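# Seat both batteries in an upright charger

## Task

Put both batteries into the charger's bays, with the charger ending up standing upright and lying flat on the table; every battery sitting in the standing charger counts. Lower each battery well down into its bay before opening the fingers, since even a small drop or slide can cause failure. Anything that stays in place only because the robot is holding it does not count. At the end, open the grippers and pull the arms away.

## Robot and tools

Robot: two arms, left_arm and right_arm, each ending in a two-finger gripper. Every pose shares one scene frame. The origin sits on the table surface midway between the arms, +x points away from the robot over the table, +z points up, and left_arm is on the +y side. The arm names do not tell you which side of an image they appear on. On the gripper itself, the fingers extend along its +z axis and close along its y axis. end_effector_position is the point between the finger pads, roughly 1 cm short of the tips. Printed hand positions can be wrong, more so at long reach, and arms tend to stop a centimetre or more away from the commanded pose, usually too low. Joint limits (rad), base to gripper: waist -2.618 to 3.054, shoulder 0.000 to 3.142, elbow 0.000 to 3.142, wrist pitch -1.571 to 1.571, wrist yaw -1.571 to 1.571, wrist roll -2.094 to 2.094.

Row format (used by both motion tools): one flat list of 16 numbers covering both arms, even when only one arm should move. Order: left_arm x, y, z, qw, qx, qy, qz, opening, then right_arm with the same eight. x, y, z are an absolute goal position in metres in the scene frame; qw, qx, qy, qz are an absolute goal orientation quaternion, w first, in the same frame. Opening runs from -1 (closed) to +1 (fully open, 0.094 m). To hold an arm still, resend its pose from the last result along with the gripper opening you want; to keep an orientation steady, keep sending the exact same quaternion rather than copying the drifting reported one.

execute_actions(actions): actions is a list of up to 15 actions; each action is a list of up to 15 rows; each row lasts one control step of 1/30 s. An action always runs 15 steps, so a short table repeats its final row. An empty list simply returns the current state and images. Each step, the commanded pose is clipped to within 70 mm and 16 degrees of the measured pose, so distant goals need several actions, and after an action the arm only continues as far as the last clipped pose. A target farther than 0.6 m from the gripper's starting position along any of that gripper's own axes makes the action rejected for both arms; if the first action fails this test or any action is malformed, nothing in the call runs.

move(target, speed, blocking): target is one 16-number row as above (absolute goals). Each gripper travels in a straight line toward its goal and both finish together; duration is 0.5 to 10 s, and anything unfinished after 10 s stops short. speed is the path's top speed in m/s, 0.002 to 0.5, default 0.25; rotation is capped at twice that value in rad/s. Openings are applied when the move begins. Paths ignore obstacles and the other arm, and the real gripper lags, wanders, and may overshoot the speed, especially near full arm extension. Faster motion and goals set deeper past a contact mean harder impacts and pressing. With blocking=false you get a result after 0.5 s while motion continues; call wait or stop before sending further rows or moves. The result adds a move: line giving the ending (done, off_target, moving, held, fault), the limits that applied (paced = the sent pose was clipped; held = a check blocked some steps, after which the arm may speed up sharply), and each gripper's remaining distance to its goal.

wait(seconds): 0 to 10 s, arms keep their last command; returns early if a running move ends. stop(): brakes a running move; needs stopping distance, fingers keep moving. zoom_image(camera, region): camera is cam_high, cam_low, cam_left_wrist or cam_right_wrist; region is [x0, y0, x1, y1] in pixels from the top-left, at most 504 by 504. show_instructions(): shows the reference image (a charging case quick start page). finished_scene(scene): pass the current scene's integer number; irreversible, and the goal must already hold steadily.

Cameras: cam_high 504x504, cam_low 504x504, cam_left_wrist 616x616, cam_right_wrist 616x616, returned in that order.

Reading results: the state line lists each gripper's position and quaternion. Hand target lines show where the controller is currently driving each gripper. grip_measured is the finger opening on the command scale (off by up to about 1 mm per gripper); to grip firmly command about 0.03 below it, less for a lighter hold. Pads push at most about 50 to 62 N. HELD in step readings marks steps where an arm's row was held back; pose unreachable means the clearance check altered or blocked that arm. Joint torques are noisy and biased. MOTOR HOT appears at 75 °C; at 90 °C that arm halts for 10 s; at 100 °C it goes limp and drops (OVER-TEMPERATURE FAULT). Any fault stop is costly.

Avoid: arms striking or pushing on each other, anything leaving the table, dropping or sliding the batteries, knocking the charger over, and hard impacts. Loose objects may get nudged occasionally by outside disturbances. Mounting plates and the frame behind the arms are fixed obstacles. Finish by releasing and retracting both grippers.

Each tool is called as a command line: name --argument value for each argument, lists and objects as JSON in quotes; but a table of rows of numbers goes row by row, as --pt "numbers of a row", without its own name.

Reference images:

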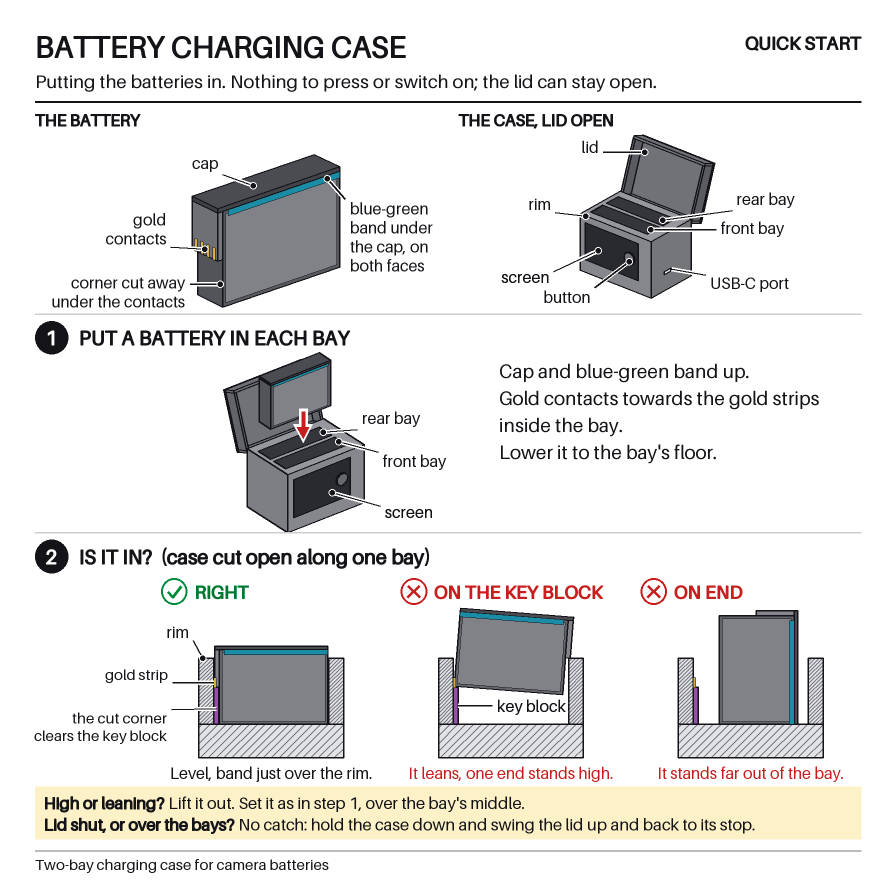

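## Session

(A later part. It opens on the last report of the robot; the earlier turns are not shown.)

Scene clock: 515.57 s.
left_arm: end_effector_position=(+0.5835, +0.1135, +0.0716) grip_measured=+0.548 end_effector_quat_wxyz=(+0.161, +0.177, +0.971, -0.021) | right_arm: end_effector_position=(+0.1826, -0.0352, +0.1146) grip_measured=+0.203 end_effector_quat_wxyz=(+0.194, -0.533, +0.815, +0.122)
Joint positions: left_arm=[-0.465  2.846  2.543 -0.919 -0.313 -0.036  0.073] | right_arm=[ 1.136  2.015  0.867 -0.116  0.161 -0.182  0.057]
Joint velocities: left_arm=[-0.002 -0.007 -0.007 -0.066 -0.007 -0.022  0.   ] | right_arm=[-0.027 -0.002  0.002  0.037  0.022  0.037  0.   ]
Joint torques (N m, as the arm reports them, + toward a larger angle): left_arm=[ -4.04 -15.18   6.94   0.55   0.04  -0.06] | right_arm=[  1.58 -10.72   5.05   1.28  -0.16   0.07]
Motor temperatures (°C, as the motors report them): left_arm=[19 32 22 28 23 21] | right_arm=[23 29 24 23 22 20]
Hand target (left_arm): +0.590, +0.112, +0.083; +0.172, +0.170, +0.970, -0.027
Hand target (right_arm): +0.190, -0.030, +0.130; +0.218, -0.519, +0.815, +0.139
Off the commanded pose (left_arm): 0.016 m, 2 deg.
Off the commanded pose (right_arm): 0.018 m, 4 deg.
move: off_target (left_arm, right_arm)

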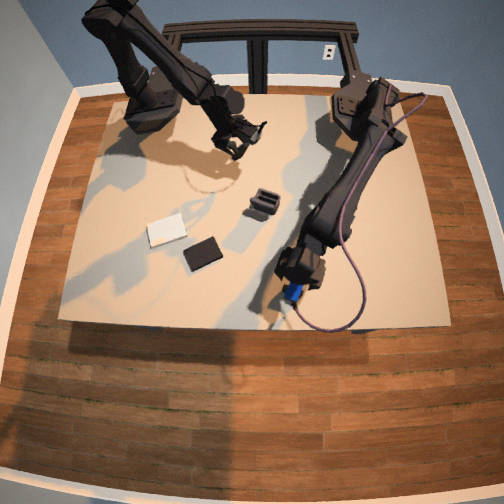

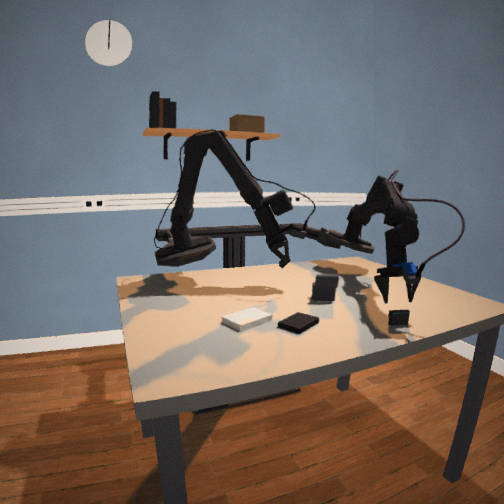

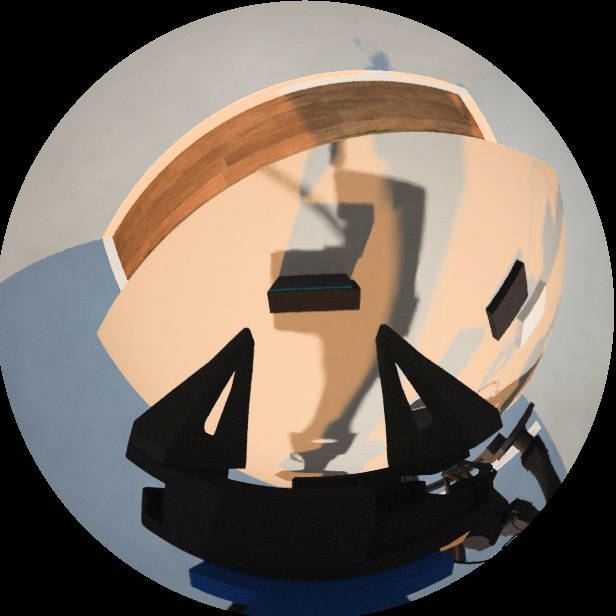

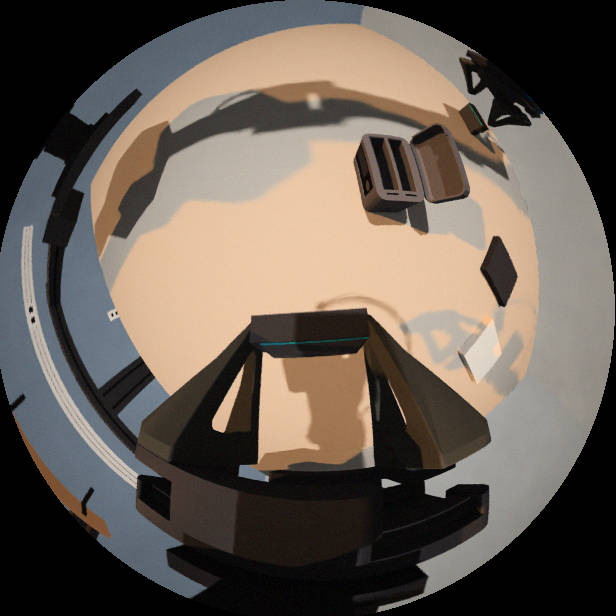

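move --target '[0.598,0.109,0.062,0.171,0.171,0.970,-0.030,0.55, 0.19,-0.03,0.13,0.218,-0.519,0.815,0.139,0.16]' --speed 0.05

Scene clock: 529.60 s.
left_arm: end_effector_position=(+0.5921, +0.1106, +0.0505) grip_measured=+0.548 end_effector_quat_wxyz=(+0.163, +0.170, +0.972, -0.025) | right_arm: end_effector_position=(+0.1825, -0.0353, +0.1146) grip_measured=+0.203 end_effector_quat_wxyz=(+0.194, -0.533, +0.815, +0.122)
Joint positions: left_arm=[-0.451  2.958  2.688 -0.941 -0.304 -0.035  0.073] | right_arm=[ 1.136  2.015  0.867 -0.116  0.161 -0.182  0.057]
Joint velocities: left_arm=[ 0.007  0.051  0.066  0.007 -0.022  0.022  0.   ] | right_arm=[-0.002 -0.002  0.007 -0.037 -0.037  0.022  0.001]
Joint torques (N m, as the arm reports them, + toward a larger angle): left_arm=[ -4.3  -15.49   6.83   0.55   0.     0.05] | right_arm=[  1.61 -10.55   5.01   1.29  -0.13   0.09]
Motor temperatures (°C, as the motors report them): left_arm=[19 34 23 26 23 21] | right_arm=[23 29 24 24 22 20]
Hand target (left_arm): +0.597, +0.109, +0.062; +0.172, +0.171, +0.970, -0.030
Hand target (right_arm): +0.190, -0.030, +0.130; +0.218, -0.519, +0.815, +0.139
Off the commanded pose (left_arm): 0.013 m, 1 deg.
Off the commanded pose (right_arm): 0.018 m, 4 deg.
move: off_target (left_arm, right_arm)

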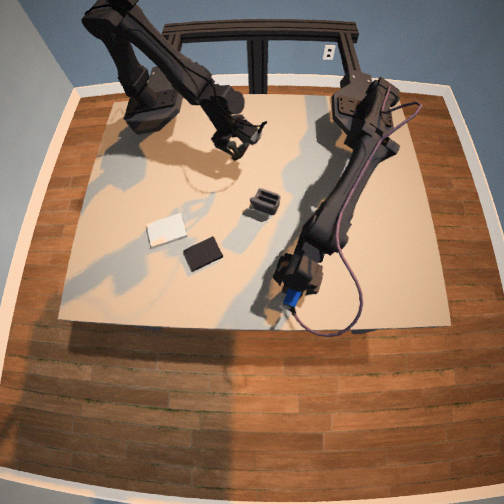

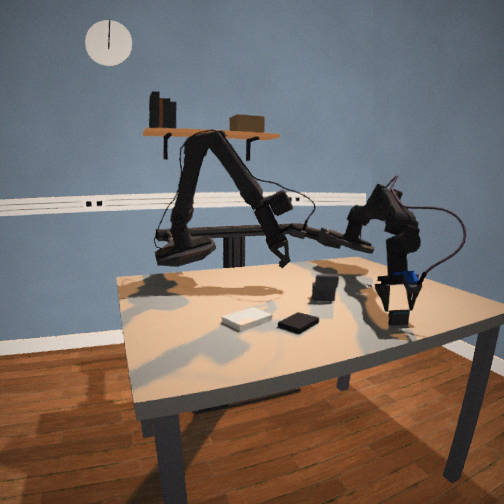

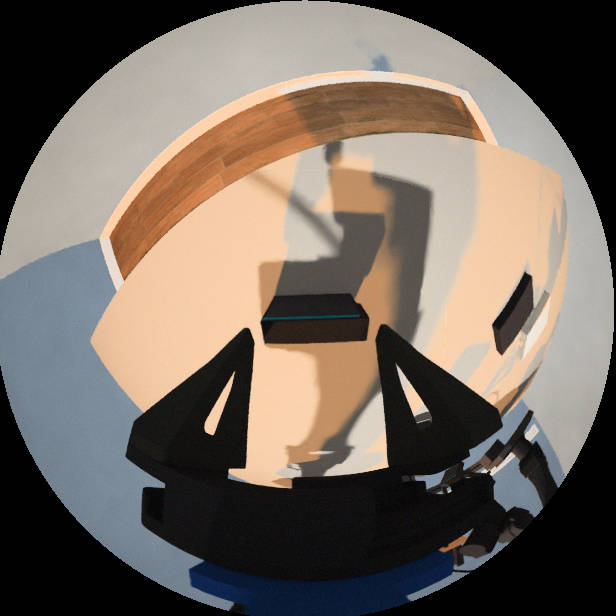

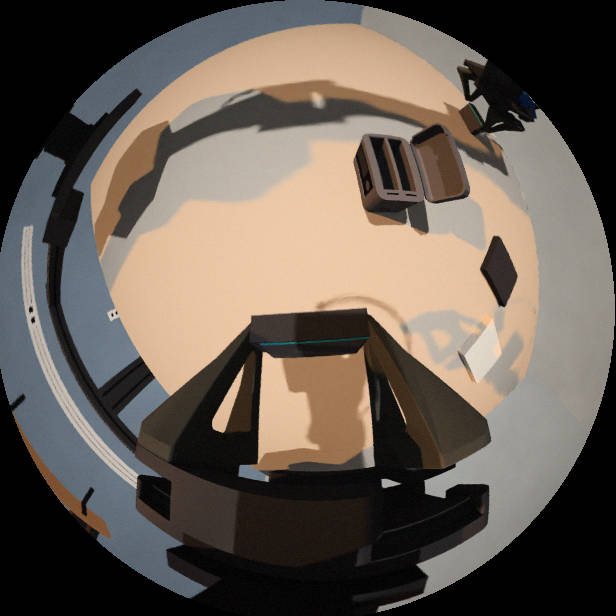

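move --target '[0.598,0.109,0.054,0.171,0.171,0.970,-0.030,0.55, 0.19,-0.03,0.13,0.218,-0.519,0.815,0.139,0.16]' --speed 0.02

zoom_image --camera "cam_low" --region '[350,270,450,345]'

Scene clock: 535.03 s.
left_arm: end_effector_position=(+0.5870, +0.1103, +0.0422) grip_measured=+0.548 end_effector_quat_wxyz=(+0.153, +0.175, +0.972, -0.023) | right_arm: end_effector_position=(+0.1824, -0.0354, +0.1145) grip_measured=+0.203 end_effector_quat_wxyz=(+0.194, -0.533, +0.815, +0.122)
Joint positions: left_arm=[-0.451  2.972  2.691 -0.951 -0.302 -0.032  0.073] | right_arm=[ 1.136  2.015  0.867 -0.117  0.161 -0.182  0.057]
Joint velocities: left_arm=[ 0.022 -0.002  0.012 -0.081 -0.037  0.051 -0.001] | right_arm=[-0.007 -0.012  0.002 -0.007  0.095  0.022 -0.001]
Joint torques (N m, as the arm reports them, + toward a larger angle): left_arm=[ -3.78 -15.41   6.78   0.66  -0.01   0.09] | right_arm=[  1.53 -10.7    4.99   1.31  -0.12   0.03]
Motor temperatures (°C, as the motors report them): left_arm=[19 34 24 26 23 21] | right_arm=[23 29 24 24 22 20]
Hand target (left_arm): +0.598, +0.109, +0.054; +0.172, +0.171, +0.970, -0.030
Hand target (right_arm): +0.190, -0.030, +0.130; +0.218, -0.519, +0.815, +0.139
Off the commanded pose (left_arm): 0.016 m, 2 deg.
Off the commanded pose (right_arm): 0.018 m, 4 deg.
move: off_target (left_arm, right_arm)

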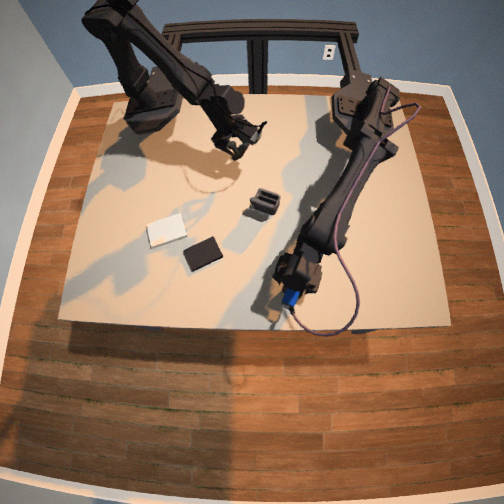

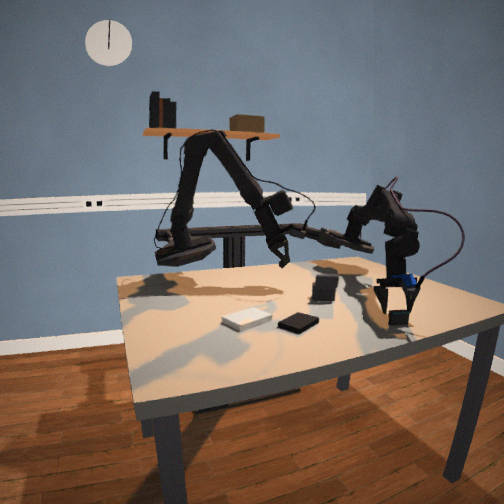

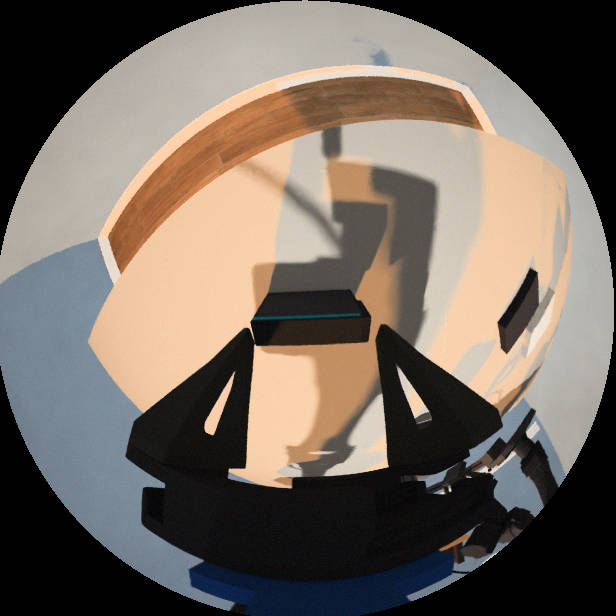

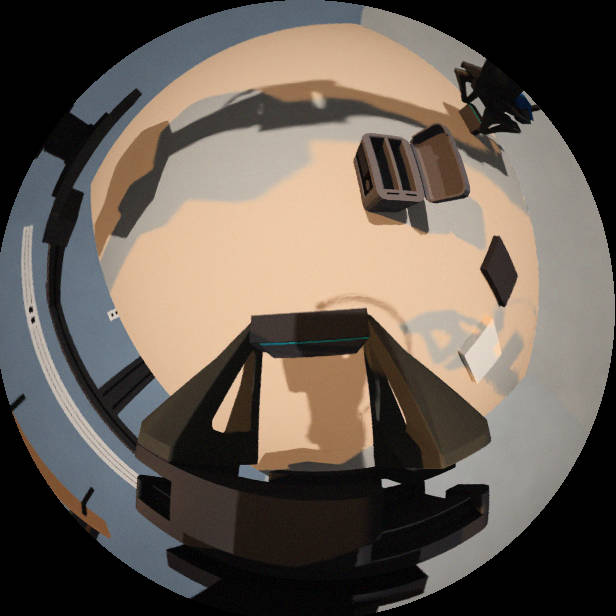

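Region (350, 270, 450, 345) of cam_low's 504x504 image, scaled by 5.040, with more detail than that image has; it fills the top 378 rows of this view, and the rest is white.

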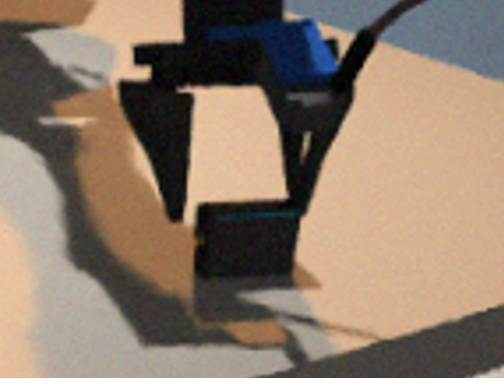

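move --target '[0.604,0.108,0.052,0.171,0.171,0.970,-0.030,0.55, 0.19,-0.03,0.13,0.218,-0.519,0.815,0.139,0.16]' --speed 0.02

zoom_image --camera "cam_low" --region '[350,270,450,345]'

zoom_image --camera "cam_left_wrist" --region '[220,270,420,400]'

Scene clock: 544.17 s.
left_arm: end_effector_position=(+0.5955, +0.1098, +0.0390) grip_measured=+0.548 end_effector_quat_wxyz=(+0.163, +0.172, +0.971, -0.026) | right_arm: end_effector_position=(+0.1823, -0.0356, +0.1144) grip_measured=+0.203 end_effector_quat_wxyz=(+0.193, -0.533, +0.815, +0.122)
Joint positions: left_arm=[-0.443  3.056  2.846 -0.999 -0.299 -0.024  0.073] | right_arm=[ 1.136  2.015  0.867 -0.117  0.161 -0.182  0.057]
Joint velocities: left_arm=[ 0.017  0.002 -0.012  0.007 -0.022  0.007 -0.   ] | right_arm=[-0.012  0.007 -0.007  0.007 -0.007  0.081 -0.001]
Joint torques (N m, as the arm reports them, + toward a larger angle): left_arm=[ -4.17 -15.73   7.01   0.61   0.02   0.06] | right_arm=[  1.55 -10.7    4.97   1.35  -0.13   0.06]
Motor temperatures (°C, as the motors report them): left_arm=[19 34 24 26 23 21] | right_arm=[23 29 24 24 22 20]
Hand target (left_arm): +0.603, +0.108, +0.052; +0.177, +0.171, +0.969, -0.032
Hand target (right_arm): +0.190, -0.030, +0.130; +0.218, -0.519, +0.815, +0.139
Off the commanded pose (left_arm): 0.016 m, 1 deg.
Off the commanded pose (right_arm): 0.018 m, 4 deg.
elbow stopped short (left arm): the move would have taken joint 3 (elbow) straighter than the controller allows; a more bent joint 3 avoids this.
move: off_target (left_arm, right_arm)

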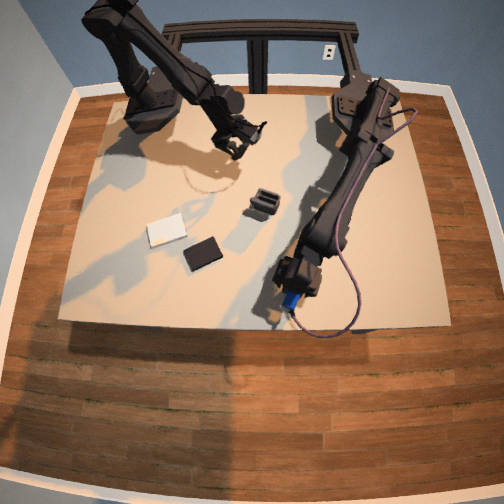

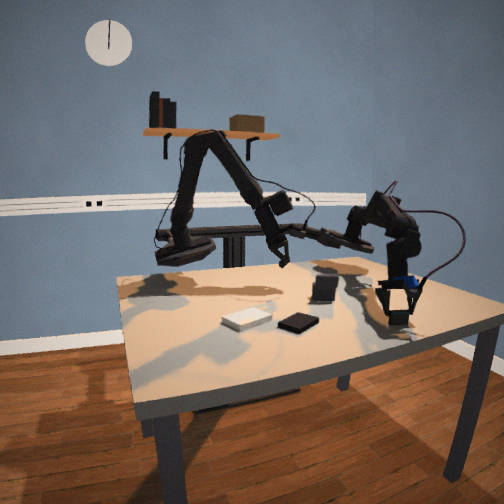

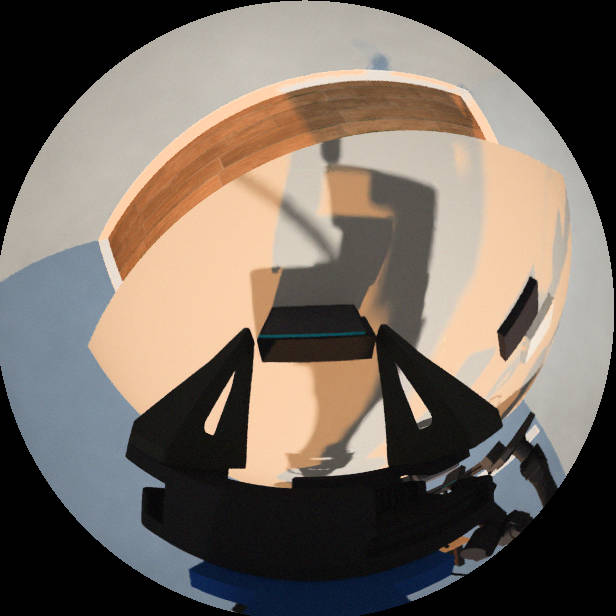

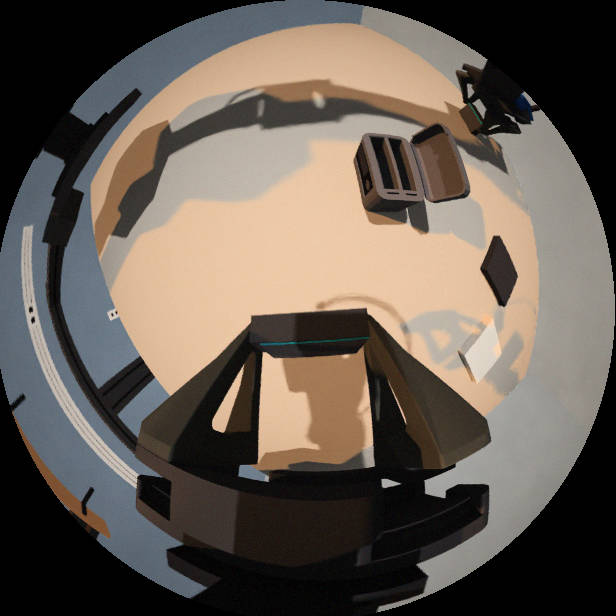

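Region (350, 270, 450, 345) of cam_low's 504x504 image, scaled by 5.040, with more detail than that image has; it fills the top 378 rows of this view, and the rest is white.

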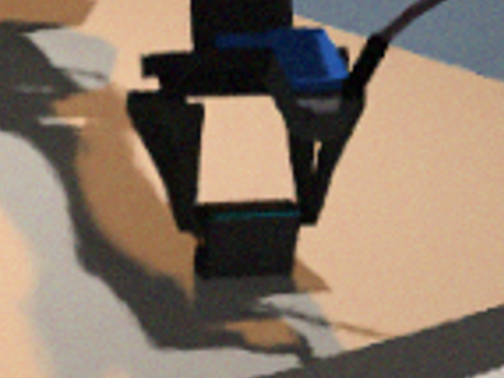

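Region (220, 270, 420, 400) of cam_left_wrist's 616x616 image, scaled by 2.520, with more detail than that image has; it fills the top 328 rows of this view, and the rest is white.

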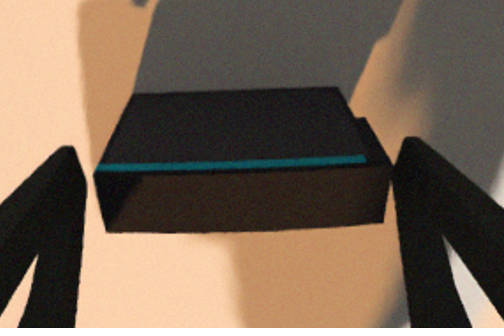

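move --target '[0.598,0.109,0.057,0.171,0.171,0.970,-0.030,0.55, 0.19,-0.03,0.13,0.218,-0.519,0.815,0.139,0.16]' --speed 0.02

zoom_image --camera "cam_low" --region '[350,270,450,345]'

Scene clock: 556.40 s.
left_arm: end_effector_position=(+0.5940, +0.1104, +0.0384) grip_measured=+0.548 end_effector_quat_wxyz=(+0.159, +0.173, +0.972, -0.025) | right_arm: end_effector_position=(+0.1822, -0.0358, +0.1143) grip_measured=+0.203 end_effector_quat_wxyz=(+0.193, -0.533, +0.815, +0.121)
Joint positions: left_arm=[-0.443  3.056  2.846 -1.006 -0.299 -0.024  0.073] | right_arm=[ 1.136  2.015  0.867 -0.119  0.161 -0.182  0.057]
Joint velocities: left_arm=[-0.007  0.007  0.002  0.037  0.007 -0.037 -0.001] | right_arm=[ 0.002  0.002  0.002 -0.051 -0.007 -0.007 -0.   ]
Joint torques (N m, as the arm reports them, + toward a larger angle): left_arm=[ -4.53 -18.18   4.6    0.53   0.    -0.03] | right_arm=[  1.42 -10.71   5.03   1.33  -0.1    0.07]
Motor temperatures (°C, as the motors report them): left_arm=[20 35 24 25 23 21] | right_arm=[23 29 24 24 22 20]
Hand target (left_arm): +0.598, +0.109, +0.057; +0.170, +0.171, +0.970, -0.030
Hand target (right_arm): +0.190, -0.030, +0.130; +0.218, -0.519, +0.815, +0.138
Off the commanded pose (left_arm): 0.019 m, 1 deg.
Off the commanded pose (right_arm): 0.018 m, 4 deg.
move: off_target (left_arm, right_arm)

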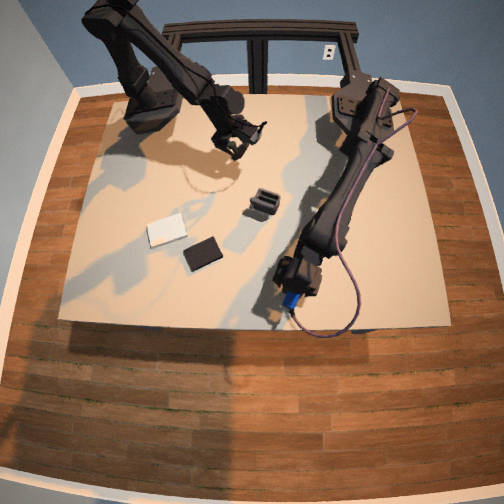

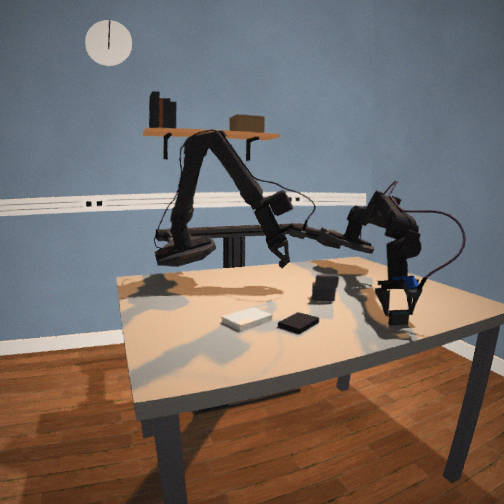

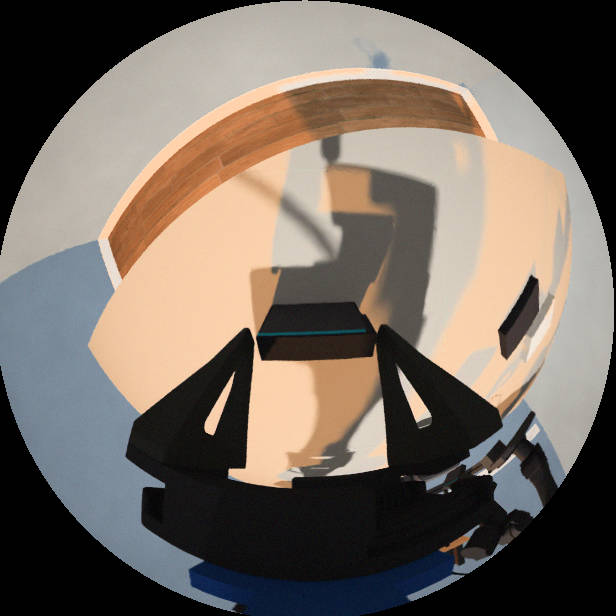

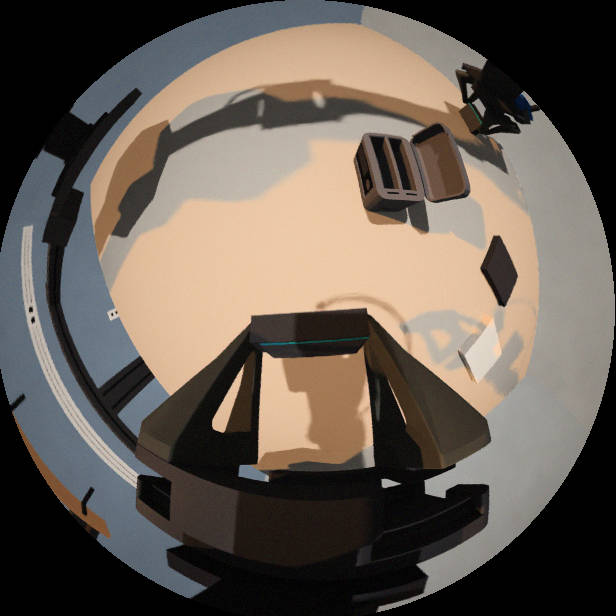

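Region (350, 270, 450, 345) of cam_low's 504x504 image, scaled by 5.040, with more detail than that image has; it fills the top 378 rows of this view, and the rest is white.

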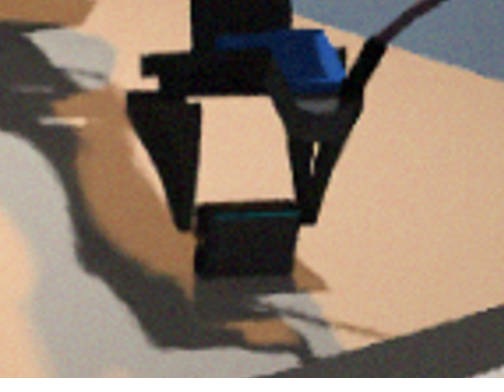

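execute_actions --actions '[[[0.598,0.109,0.057,0.171,0.171,0.970,-0.030,0.3, 0.19,-0.03,0.13,0.218,-0.519,0.815,0.139,0.16]],[[0.598,0.109,0.057,0.171,0.171,0.970,-0.030,0.16, 0.19,-0.03,0.13,0.218,-0.519,0.815,0.139,0.16]]]'

move --target '[0.58,0.115,0.09,0.171,0.171,0.970,-0.030,0.16, 0.19,-0.03,0.13,0.218,-0.519,0.815,0.139,0.16]' --speed 0.06

move --target '[0.46,0.16,0.075,0.171,0.171,0.970,-0.030,0.16, 0.19,-0.03,0.13,0.218,-0.519,0.815,0.139,0.16]' --speed 0.15

Scene clock: 564.30 s.
left_arm: end_effector_position=(+0.5936, +0.1105, +0.0383) grip_measured=+0.214 end_effector_quat_wxyz=(+0.159, +0.174, +0.972, -0.025) | right_arm: end_effector_position=(+0.1822, -0.0358, +0.1143) grip_measured=+0.203 end_effector_quat_wxyz=(+0.193, -0.533, +0.815, +0.121)
Joint positions: left_arm=[-0.443  3.056  2.846 -1.008 -0.299 -0.024  0.057] | right_arm=[ 1.136  2.015  0.867 -0.119  0.161 -0.182  0.057]
Joint velocities: left_arm=[-0.002  0.007 -0.012  0.037  0.022 -0.007 -0.001] | right_arm=[ 0.002 -0.007  0.007 -0.007  0.007  0.051  0.   ]
Joint torques (N m, as the arm reports them, + toward a larger angle): left_arm=[ -4.61 -18.26   4.76   0.55   0.    -0.04] | right_arm=[  1.57 -10.71   4.99   1.32  -0.13   0.05]
Motor temperatures (°C, as the motors report them): left_arm=[20 37 24 25 23 21] | right_arm=[23 29 24 25 22 20]
Hand target (left_arm): +0.598, +0.109, +0.057; +0.170, +0.171, +0.970, -0.030
Hand target (right_arm): +0.190, -0.030, +0.130; +0.218, -0.519, +0.815, +0.139
Off the commanded pose (left_arm): 0.019 m, 2 deg.
Off the commanded pose (right_arm): 0.018 m, 4 deg.
Step readings (end_effector_position; steps 1 to 15: 1st action; 16 to 30: 2nd action):
0: left_arm (+0.5939, +0.1104, +0.0384) | right_arm (+0.1822, -0.0358, +0.1143)
1: left_arm (+0.5939, +0.1104, +0.0384) | right_arm (+0.1822, -0.0358, +0.1143)
2: left_arm (+0.5939, +0.1104, +0.0384) | right_arm (+0.1822, -0.0358, +0.1143)
4: left_arm (+0.5938, +0.1105, +0.0384) | right_arm (+0.1822, -0.0358, +0.1143)
8: left_arm (+0.5938, +0.1105, +0.0384) | right_arm (+0.1822, -0.0358, +0.1143)
15: left_arm (+0.5938, +0.1105, +0.0384) | right_arm (+0.1822, -0.0358, +0.1143)
16: left_arm (+0.5938, +0.1104, +0.0384) | right_arm (+0.1822, -0.0358, +0.1143)
17: left_arm (+0.5938, +0.1104, +0.0384) | right_arm (+0.1822, -0.0358, +0.1143)
19: left_arm (+0.5937, +0.1104, +0.0384) | right_arm (+0.1822, -0.0358, +0.1143)
23: left_arm (+0.5936, +0.1105, +0.0383) | right_arm (+0.1822, -0.0358, +0.1143)
30: end_effector_position above

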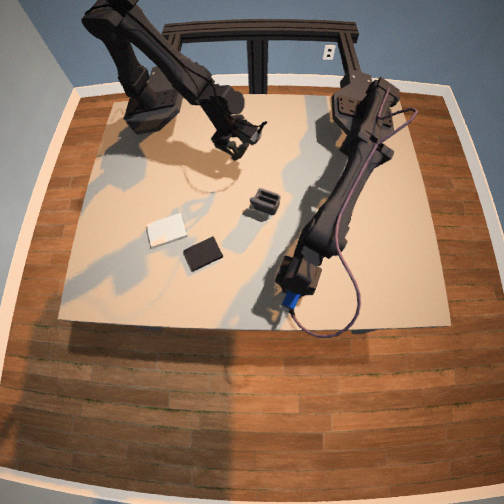

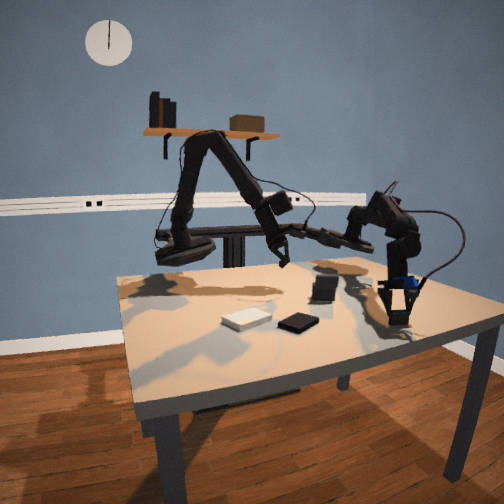

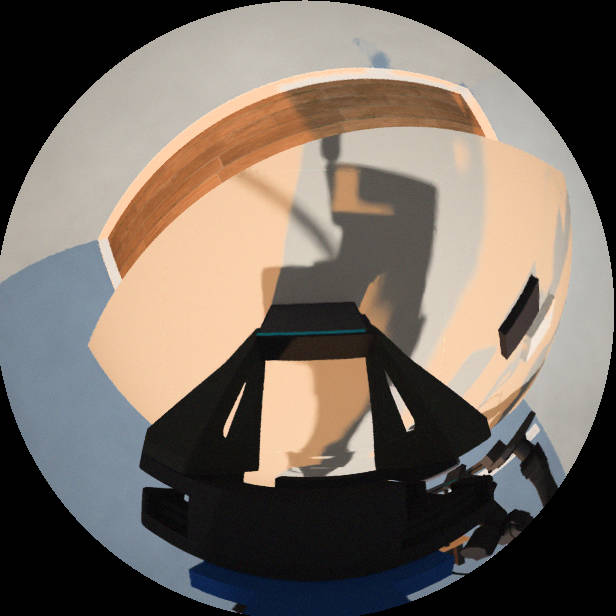

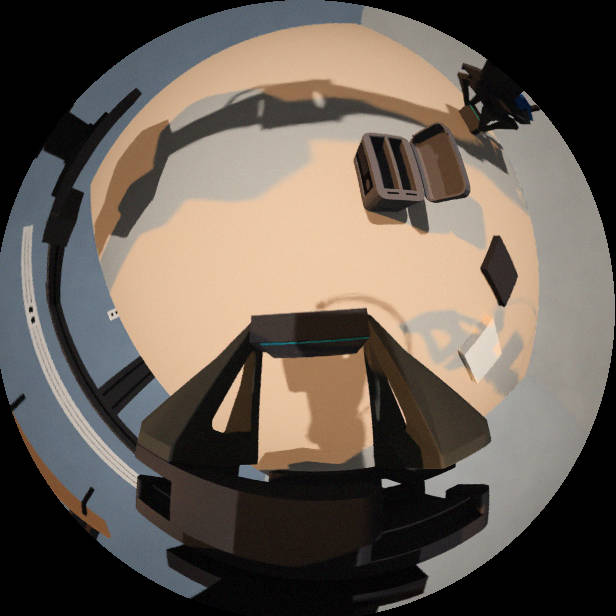

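Scene clock: 565.57 s.
left_arm: end_effector_position=(+0.5777, +0.1284, +0.0701) grip_measured=+0.214 end_effector_quat_wxyz=(+0.147, +0.168, +0.974, -0.023) | right_arm: end_effector_position=(+0.1821, -0.0358, +0.1143) grip_measured=+0.203 end_effector_quat_wxyz=(+0.193, -0.533, +0.815, +0.121)
Joint positions: left_arm=[-0.443  2.782  2.43  -0.89  -0.299 -0.042  0.057] | right_arm=[ 1.136  2.015  0.867 -0.119  0.161 -0.182  0.057]
Joint velocities: left_arm=[-0.007 -0.007 -0.022  0.022  0.007 -0.007  0.   ] | right_arm=[-0.012  0.007 -0.002  0.022 -0.051 -0.081  0.001]
Joint torques (N m, as the arm reports them, + toward a larger angle): left_arm=[ -6.03 -17.58   4.39   0.75  -0.08  -0.07] | right_arm=[  1.48 -10.73   4.91   1.34  -0.15   0.06]
Motor temperatures (°C, as the motors report them): left_arm=[20 37 24 25 23 21] | right_arm=[23 29 24 25 22 20]
Hand target (left_arm): +0.581, +0.115, +0.090; +0.170, +0.171, +0.970, -0.030
Hand target (right_arm): +0.190, -0.030, +0.130; +0.218, -0.519, +0.815, +0.139
Off the commanded pose (left_arm): 0.024 m, 3 deg.
Off the commanded pose (right_arm): 0.019 m, 4 deg.
move: off_target (left_arm, right_arm)

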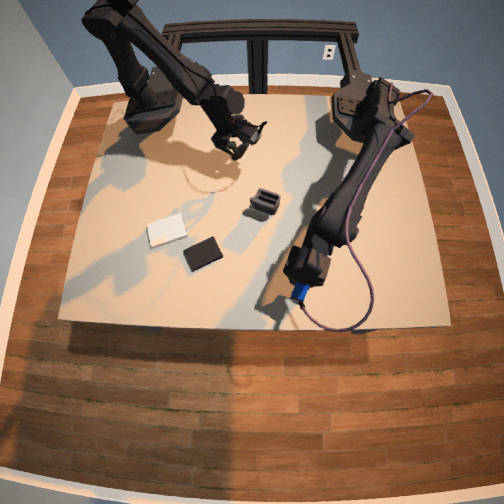

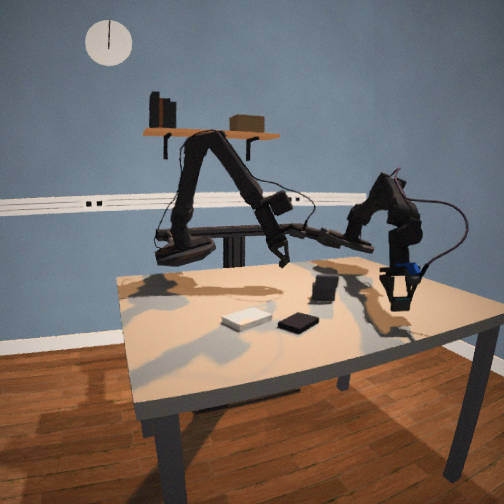

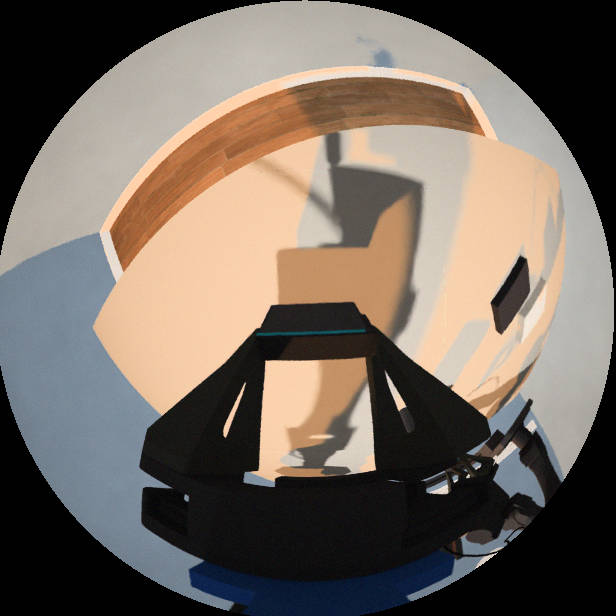

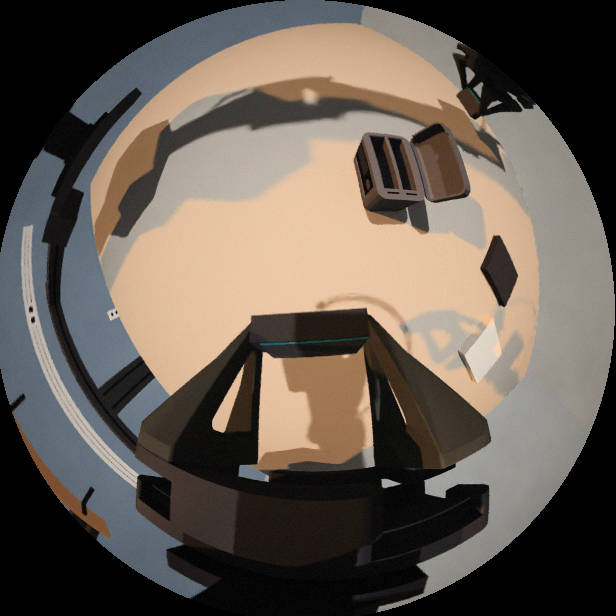

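Scene clock: 567.10 s.
left_arm: end_effector_position=(+0.4556, +0.1667, +0.0605) grip_measured=+0.214 end_effector_quat_wxyz=(+0.147, +0.174, +0.973, -0.026) | right_arm: end_effector_position=(+0.1821, -0.0359, +0.1142) grip_measured=+0.203 end_effector_quat_wxyz=(+0.192, -0.533, +0.815, +0.121)
Joint positions: left_arm=[-0.484  2.279  1.389 -0.363 -0.306 -0.073  0.057] | right_arm=[ 1.136  2.015  0.867 -0.119  0.161 -0.182  0.057]
Joint velocities: left_arm=[ 0.002  0.002  0.017  0.007  0.022  0.051 -0.001] | right_arm=[ 0.007 -0.002 -0.007 -0.037 -0.037 -0.007  0.   ]
Joint torques (N m, as the arm reports them, + toward a larger angle): left_arm=[ -4.36 -13.87   3.42   0.78  -0.11  -0.04] | right_arm=[  1.5  -10.64   4.94   1.33  -0.14   0.07]
Motor temperatures (°C, as the motors report them): left_arm=[20 37 23 25 23 21] | right_arm=[23 29 24 25 22 20]
Hand target (left_arm): +0.462, +0.160, +0.076; +0.171, +0.171, +0.970, -0.031
Hand target (right_arm): +0.190, -0.030, +0.130; +0.218, -0.519, +0.815, +0.139
Off the commanded pose (left_arm): 0.017 m, 3 deg.
Off the commanded pose (right_arm): 0.019 m, 4 deg.
move: off_target (left_arm, right_arm)

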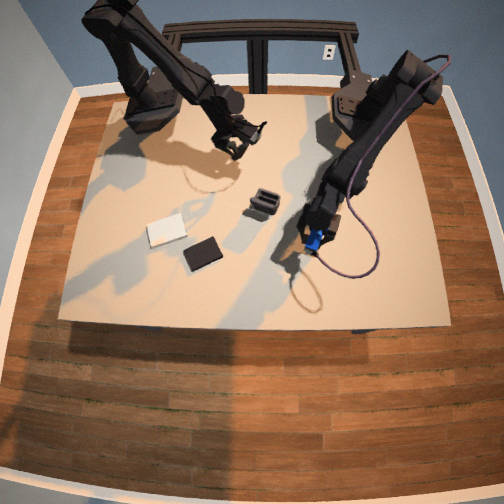

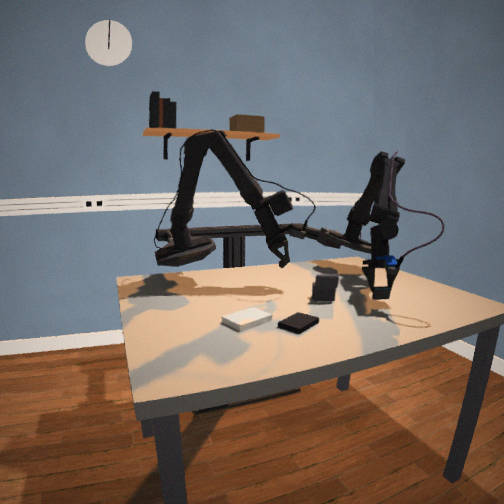

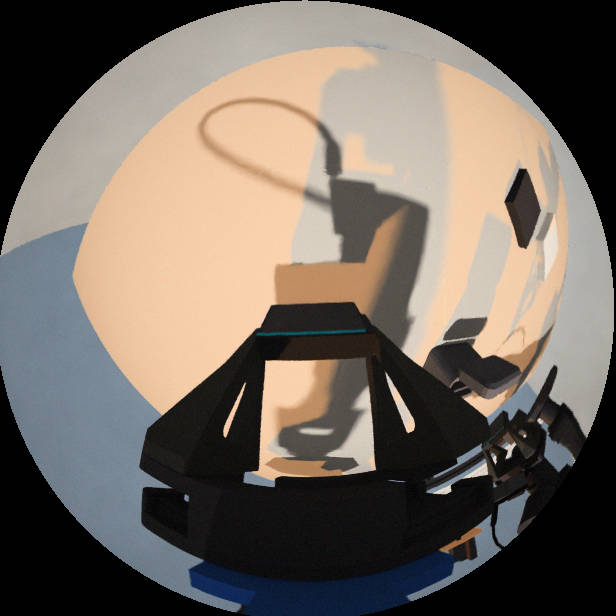

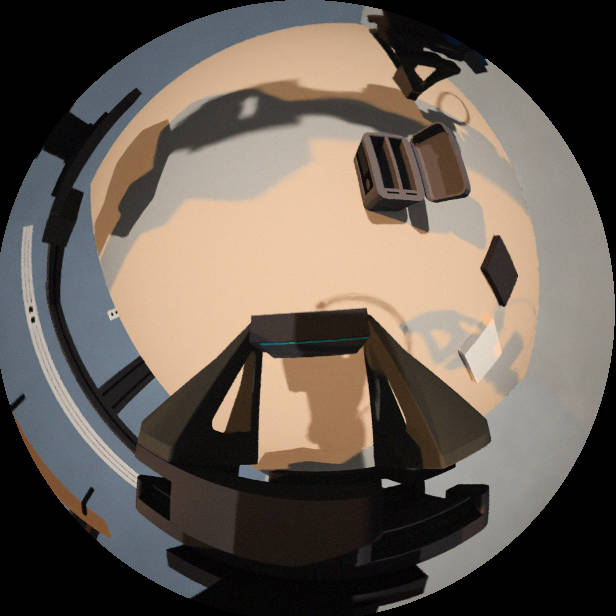

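move --target '[0.46,0.162,0.05,0.178,0.174,0.968,-0.028,0.16, 0.19,-0.03,0.13,0.218,-0.519,0.815,0.139,0.16]' --speed 0.02

zoom_image --camera "cam_low" --region '[330,250,430,325]'

Scene clock: 576.57 s.
left_arm: end_effector_position=(+0.4598, +0.1620, +0.0529) grip_measured=+0.214 end_effector_quat_wxyz=(+0.173, +0.172, +0.969, -0.032) | right_arm: end_effector_position=(+0.1820, -0.0360, +0.1141) grip_measured=+0.203 end_effector_quat_wxyz=(+0.192, -0.533, +0.815, +0.121)
Joint positions: left_arm=[-0.484  2.289  1.345 -0.252 -0.306 -0.058  0.057] | right_arm=[ 1.136  2.015  0.867 -0.12   0.161 -0.182  0.057]
Joint velocities: left_arm=[ 0.002 -0.002 -0.002  0.037 -0.066  0.037 -0.001] | right_arm=[-0.002 -0.007 -0.017  0.066 -0.037 -0.007  0.   ]
Joint torques (N m, as the arm reports them, + toward a larger angle): left_arm=[ -3.13 -10.69   3.31   0.83  -0.08   0.08] | right_arm=[  1.54 -10.58   5.03   1.34  -0.15   0.03]
Motor temperatures (°C, as the motors report them): left_arm=[20 35 23 25 23 21] | right_arm=[23 29 24 25 22 20]
Hand target (left_arm): +0.460, +0.162, +0.050; +0.178, +0.174, +0.968, -0.029
Hand target (right_arm): +0.190, -0.030, +0.130; +0.218, -0.519, +0.815, +0.139
Off the commanded pose (left_arm): 0.003 m, 1 deg.
Off the commanded pose (right_arm): 0.019 m, 4 deg.
move: off_target (right_arm)

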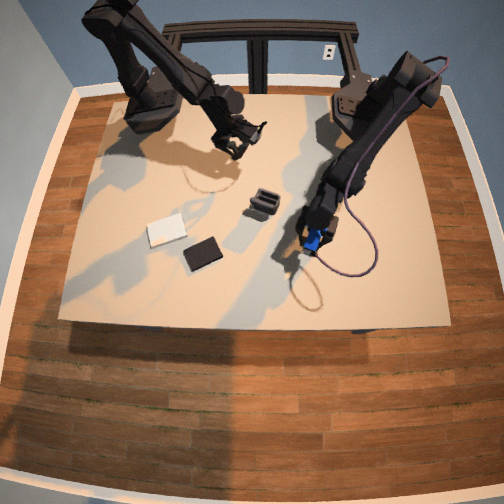

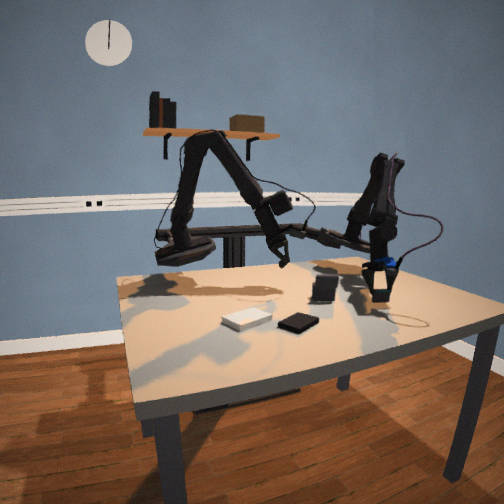

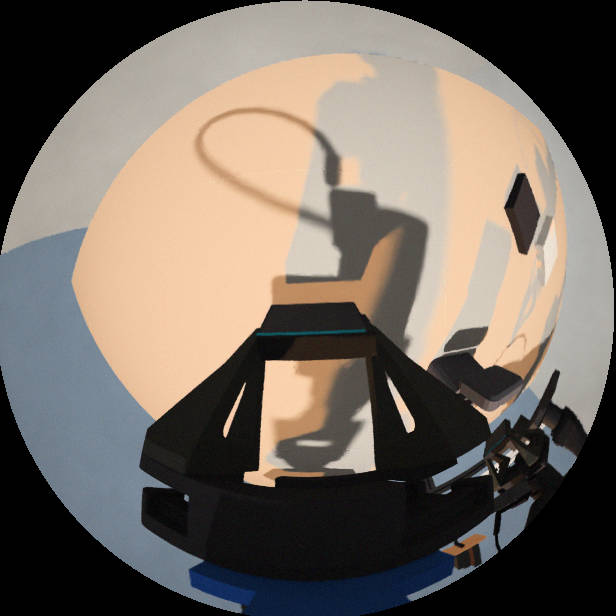

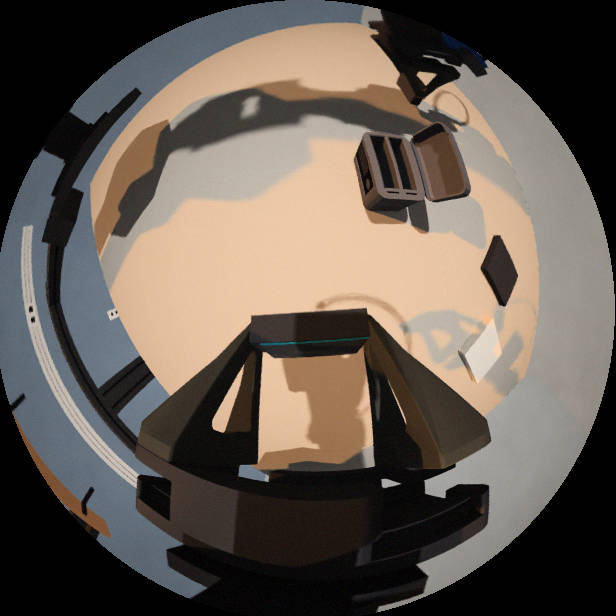

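Region (330, 250, 430, 325) of cam_low's 504x504 image, scaled by 5.040, with more detail than that image has; it fills the top 378 rows of this view, and the rest is white.

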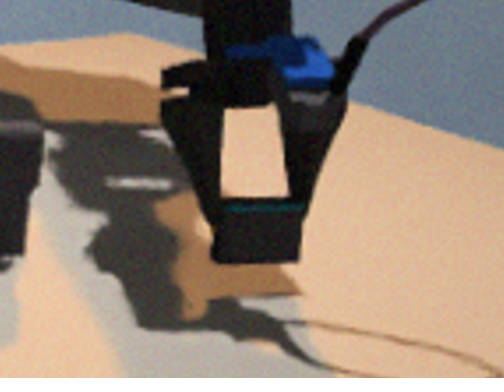

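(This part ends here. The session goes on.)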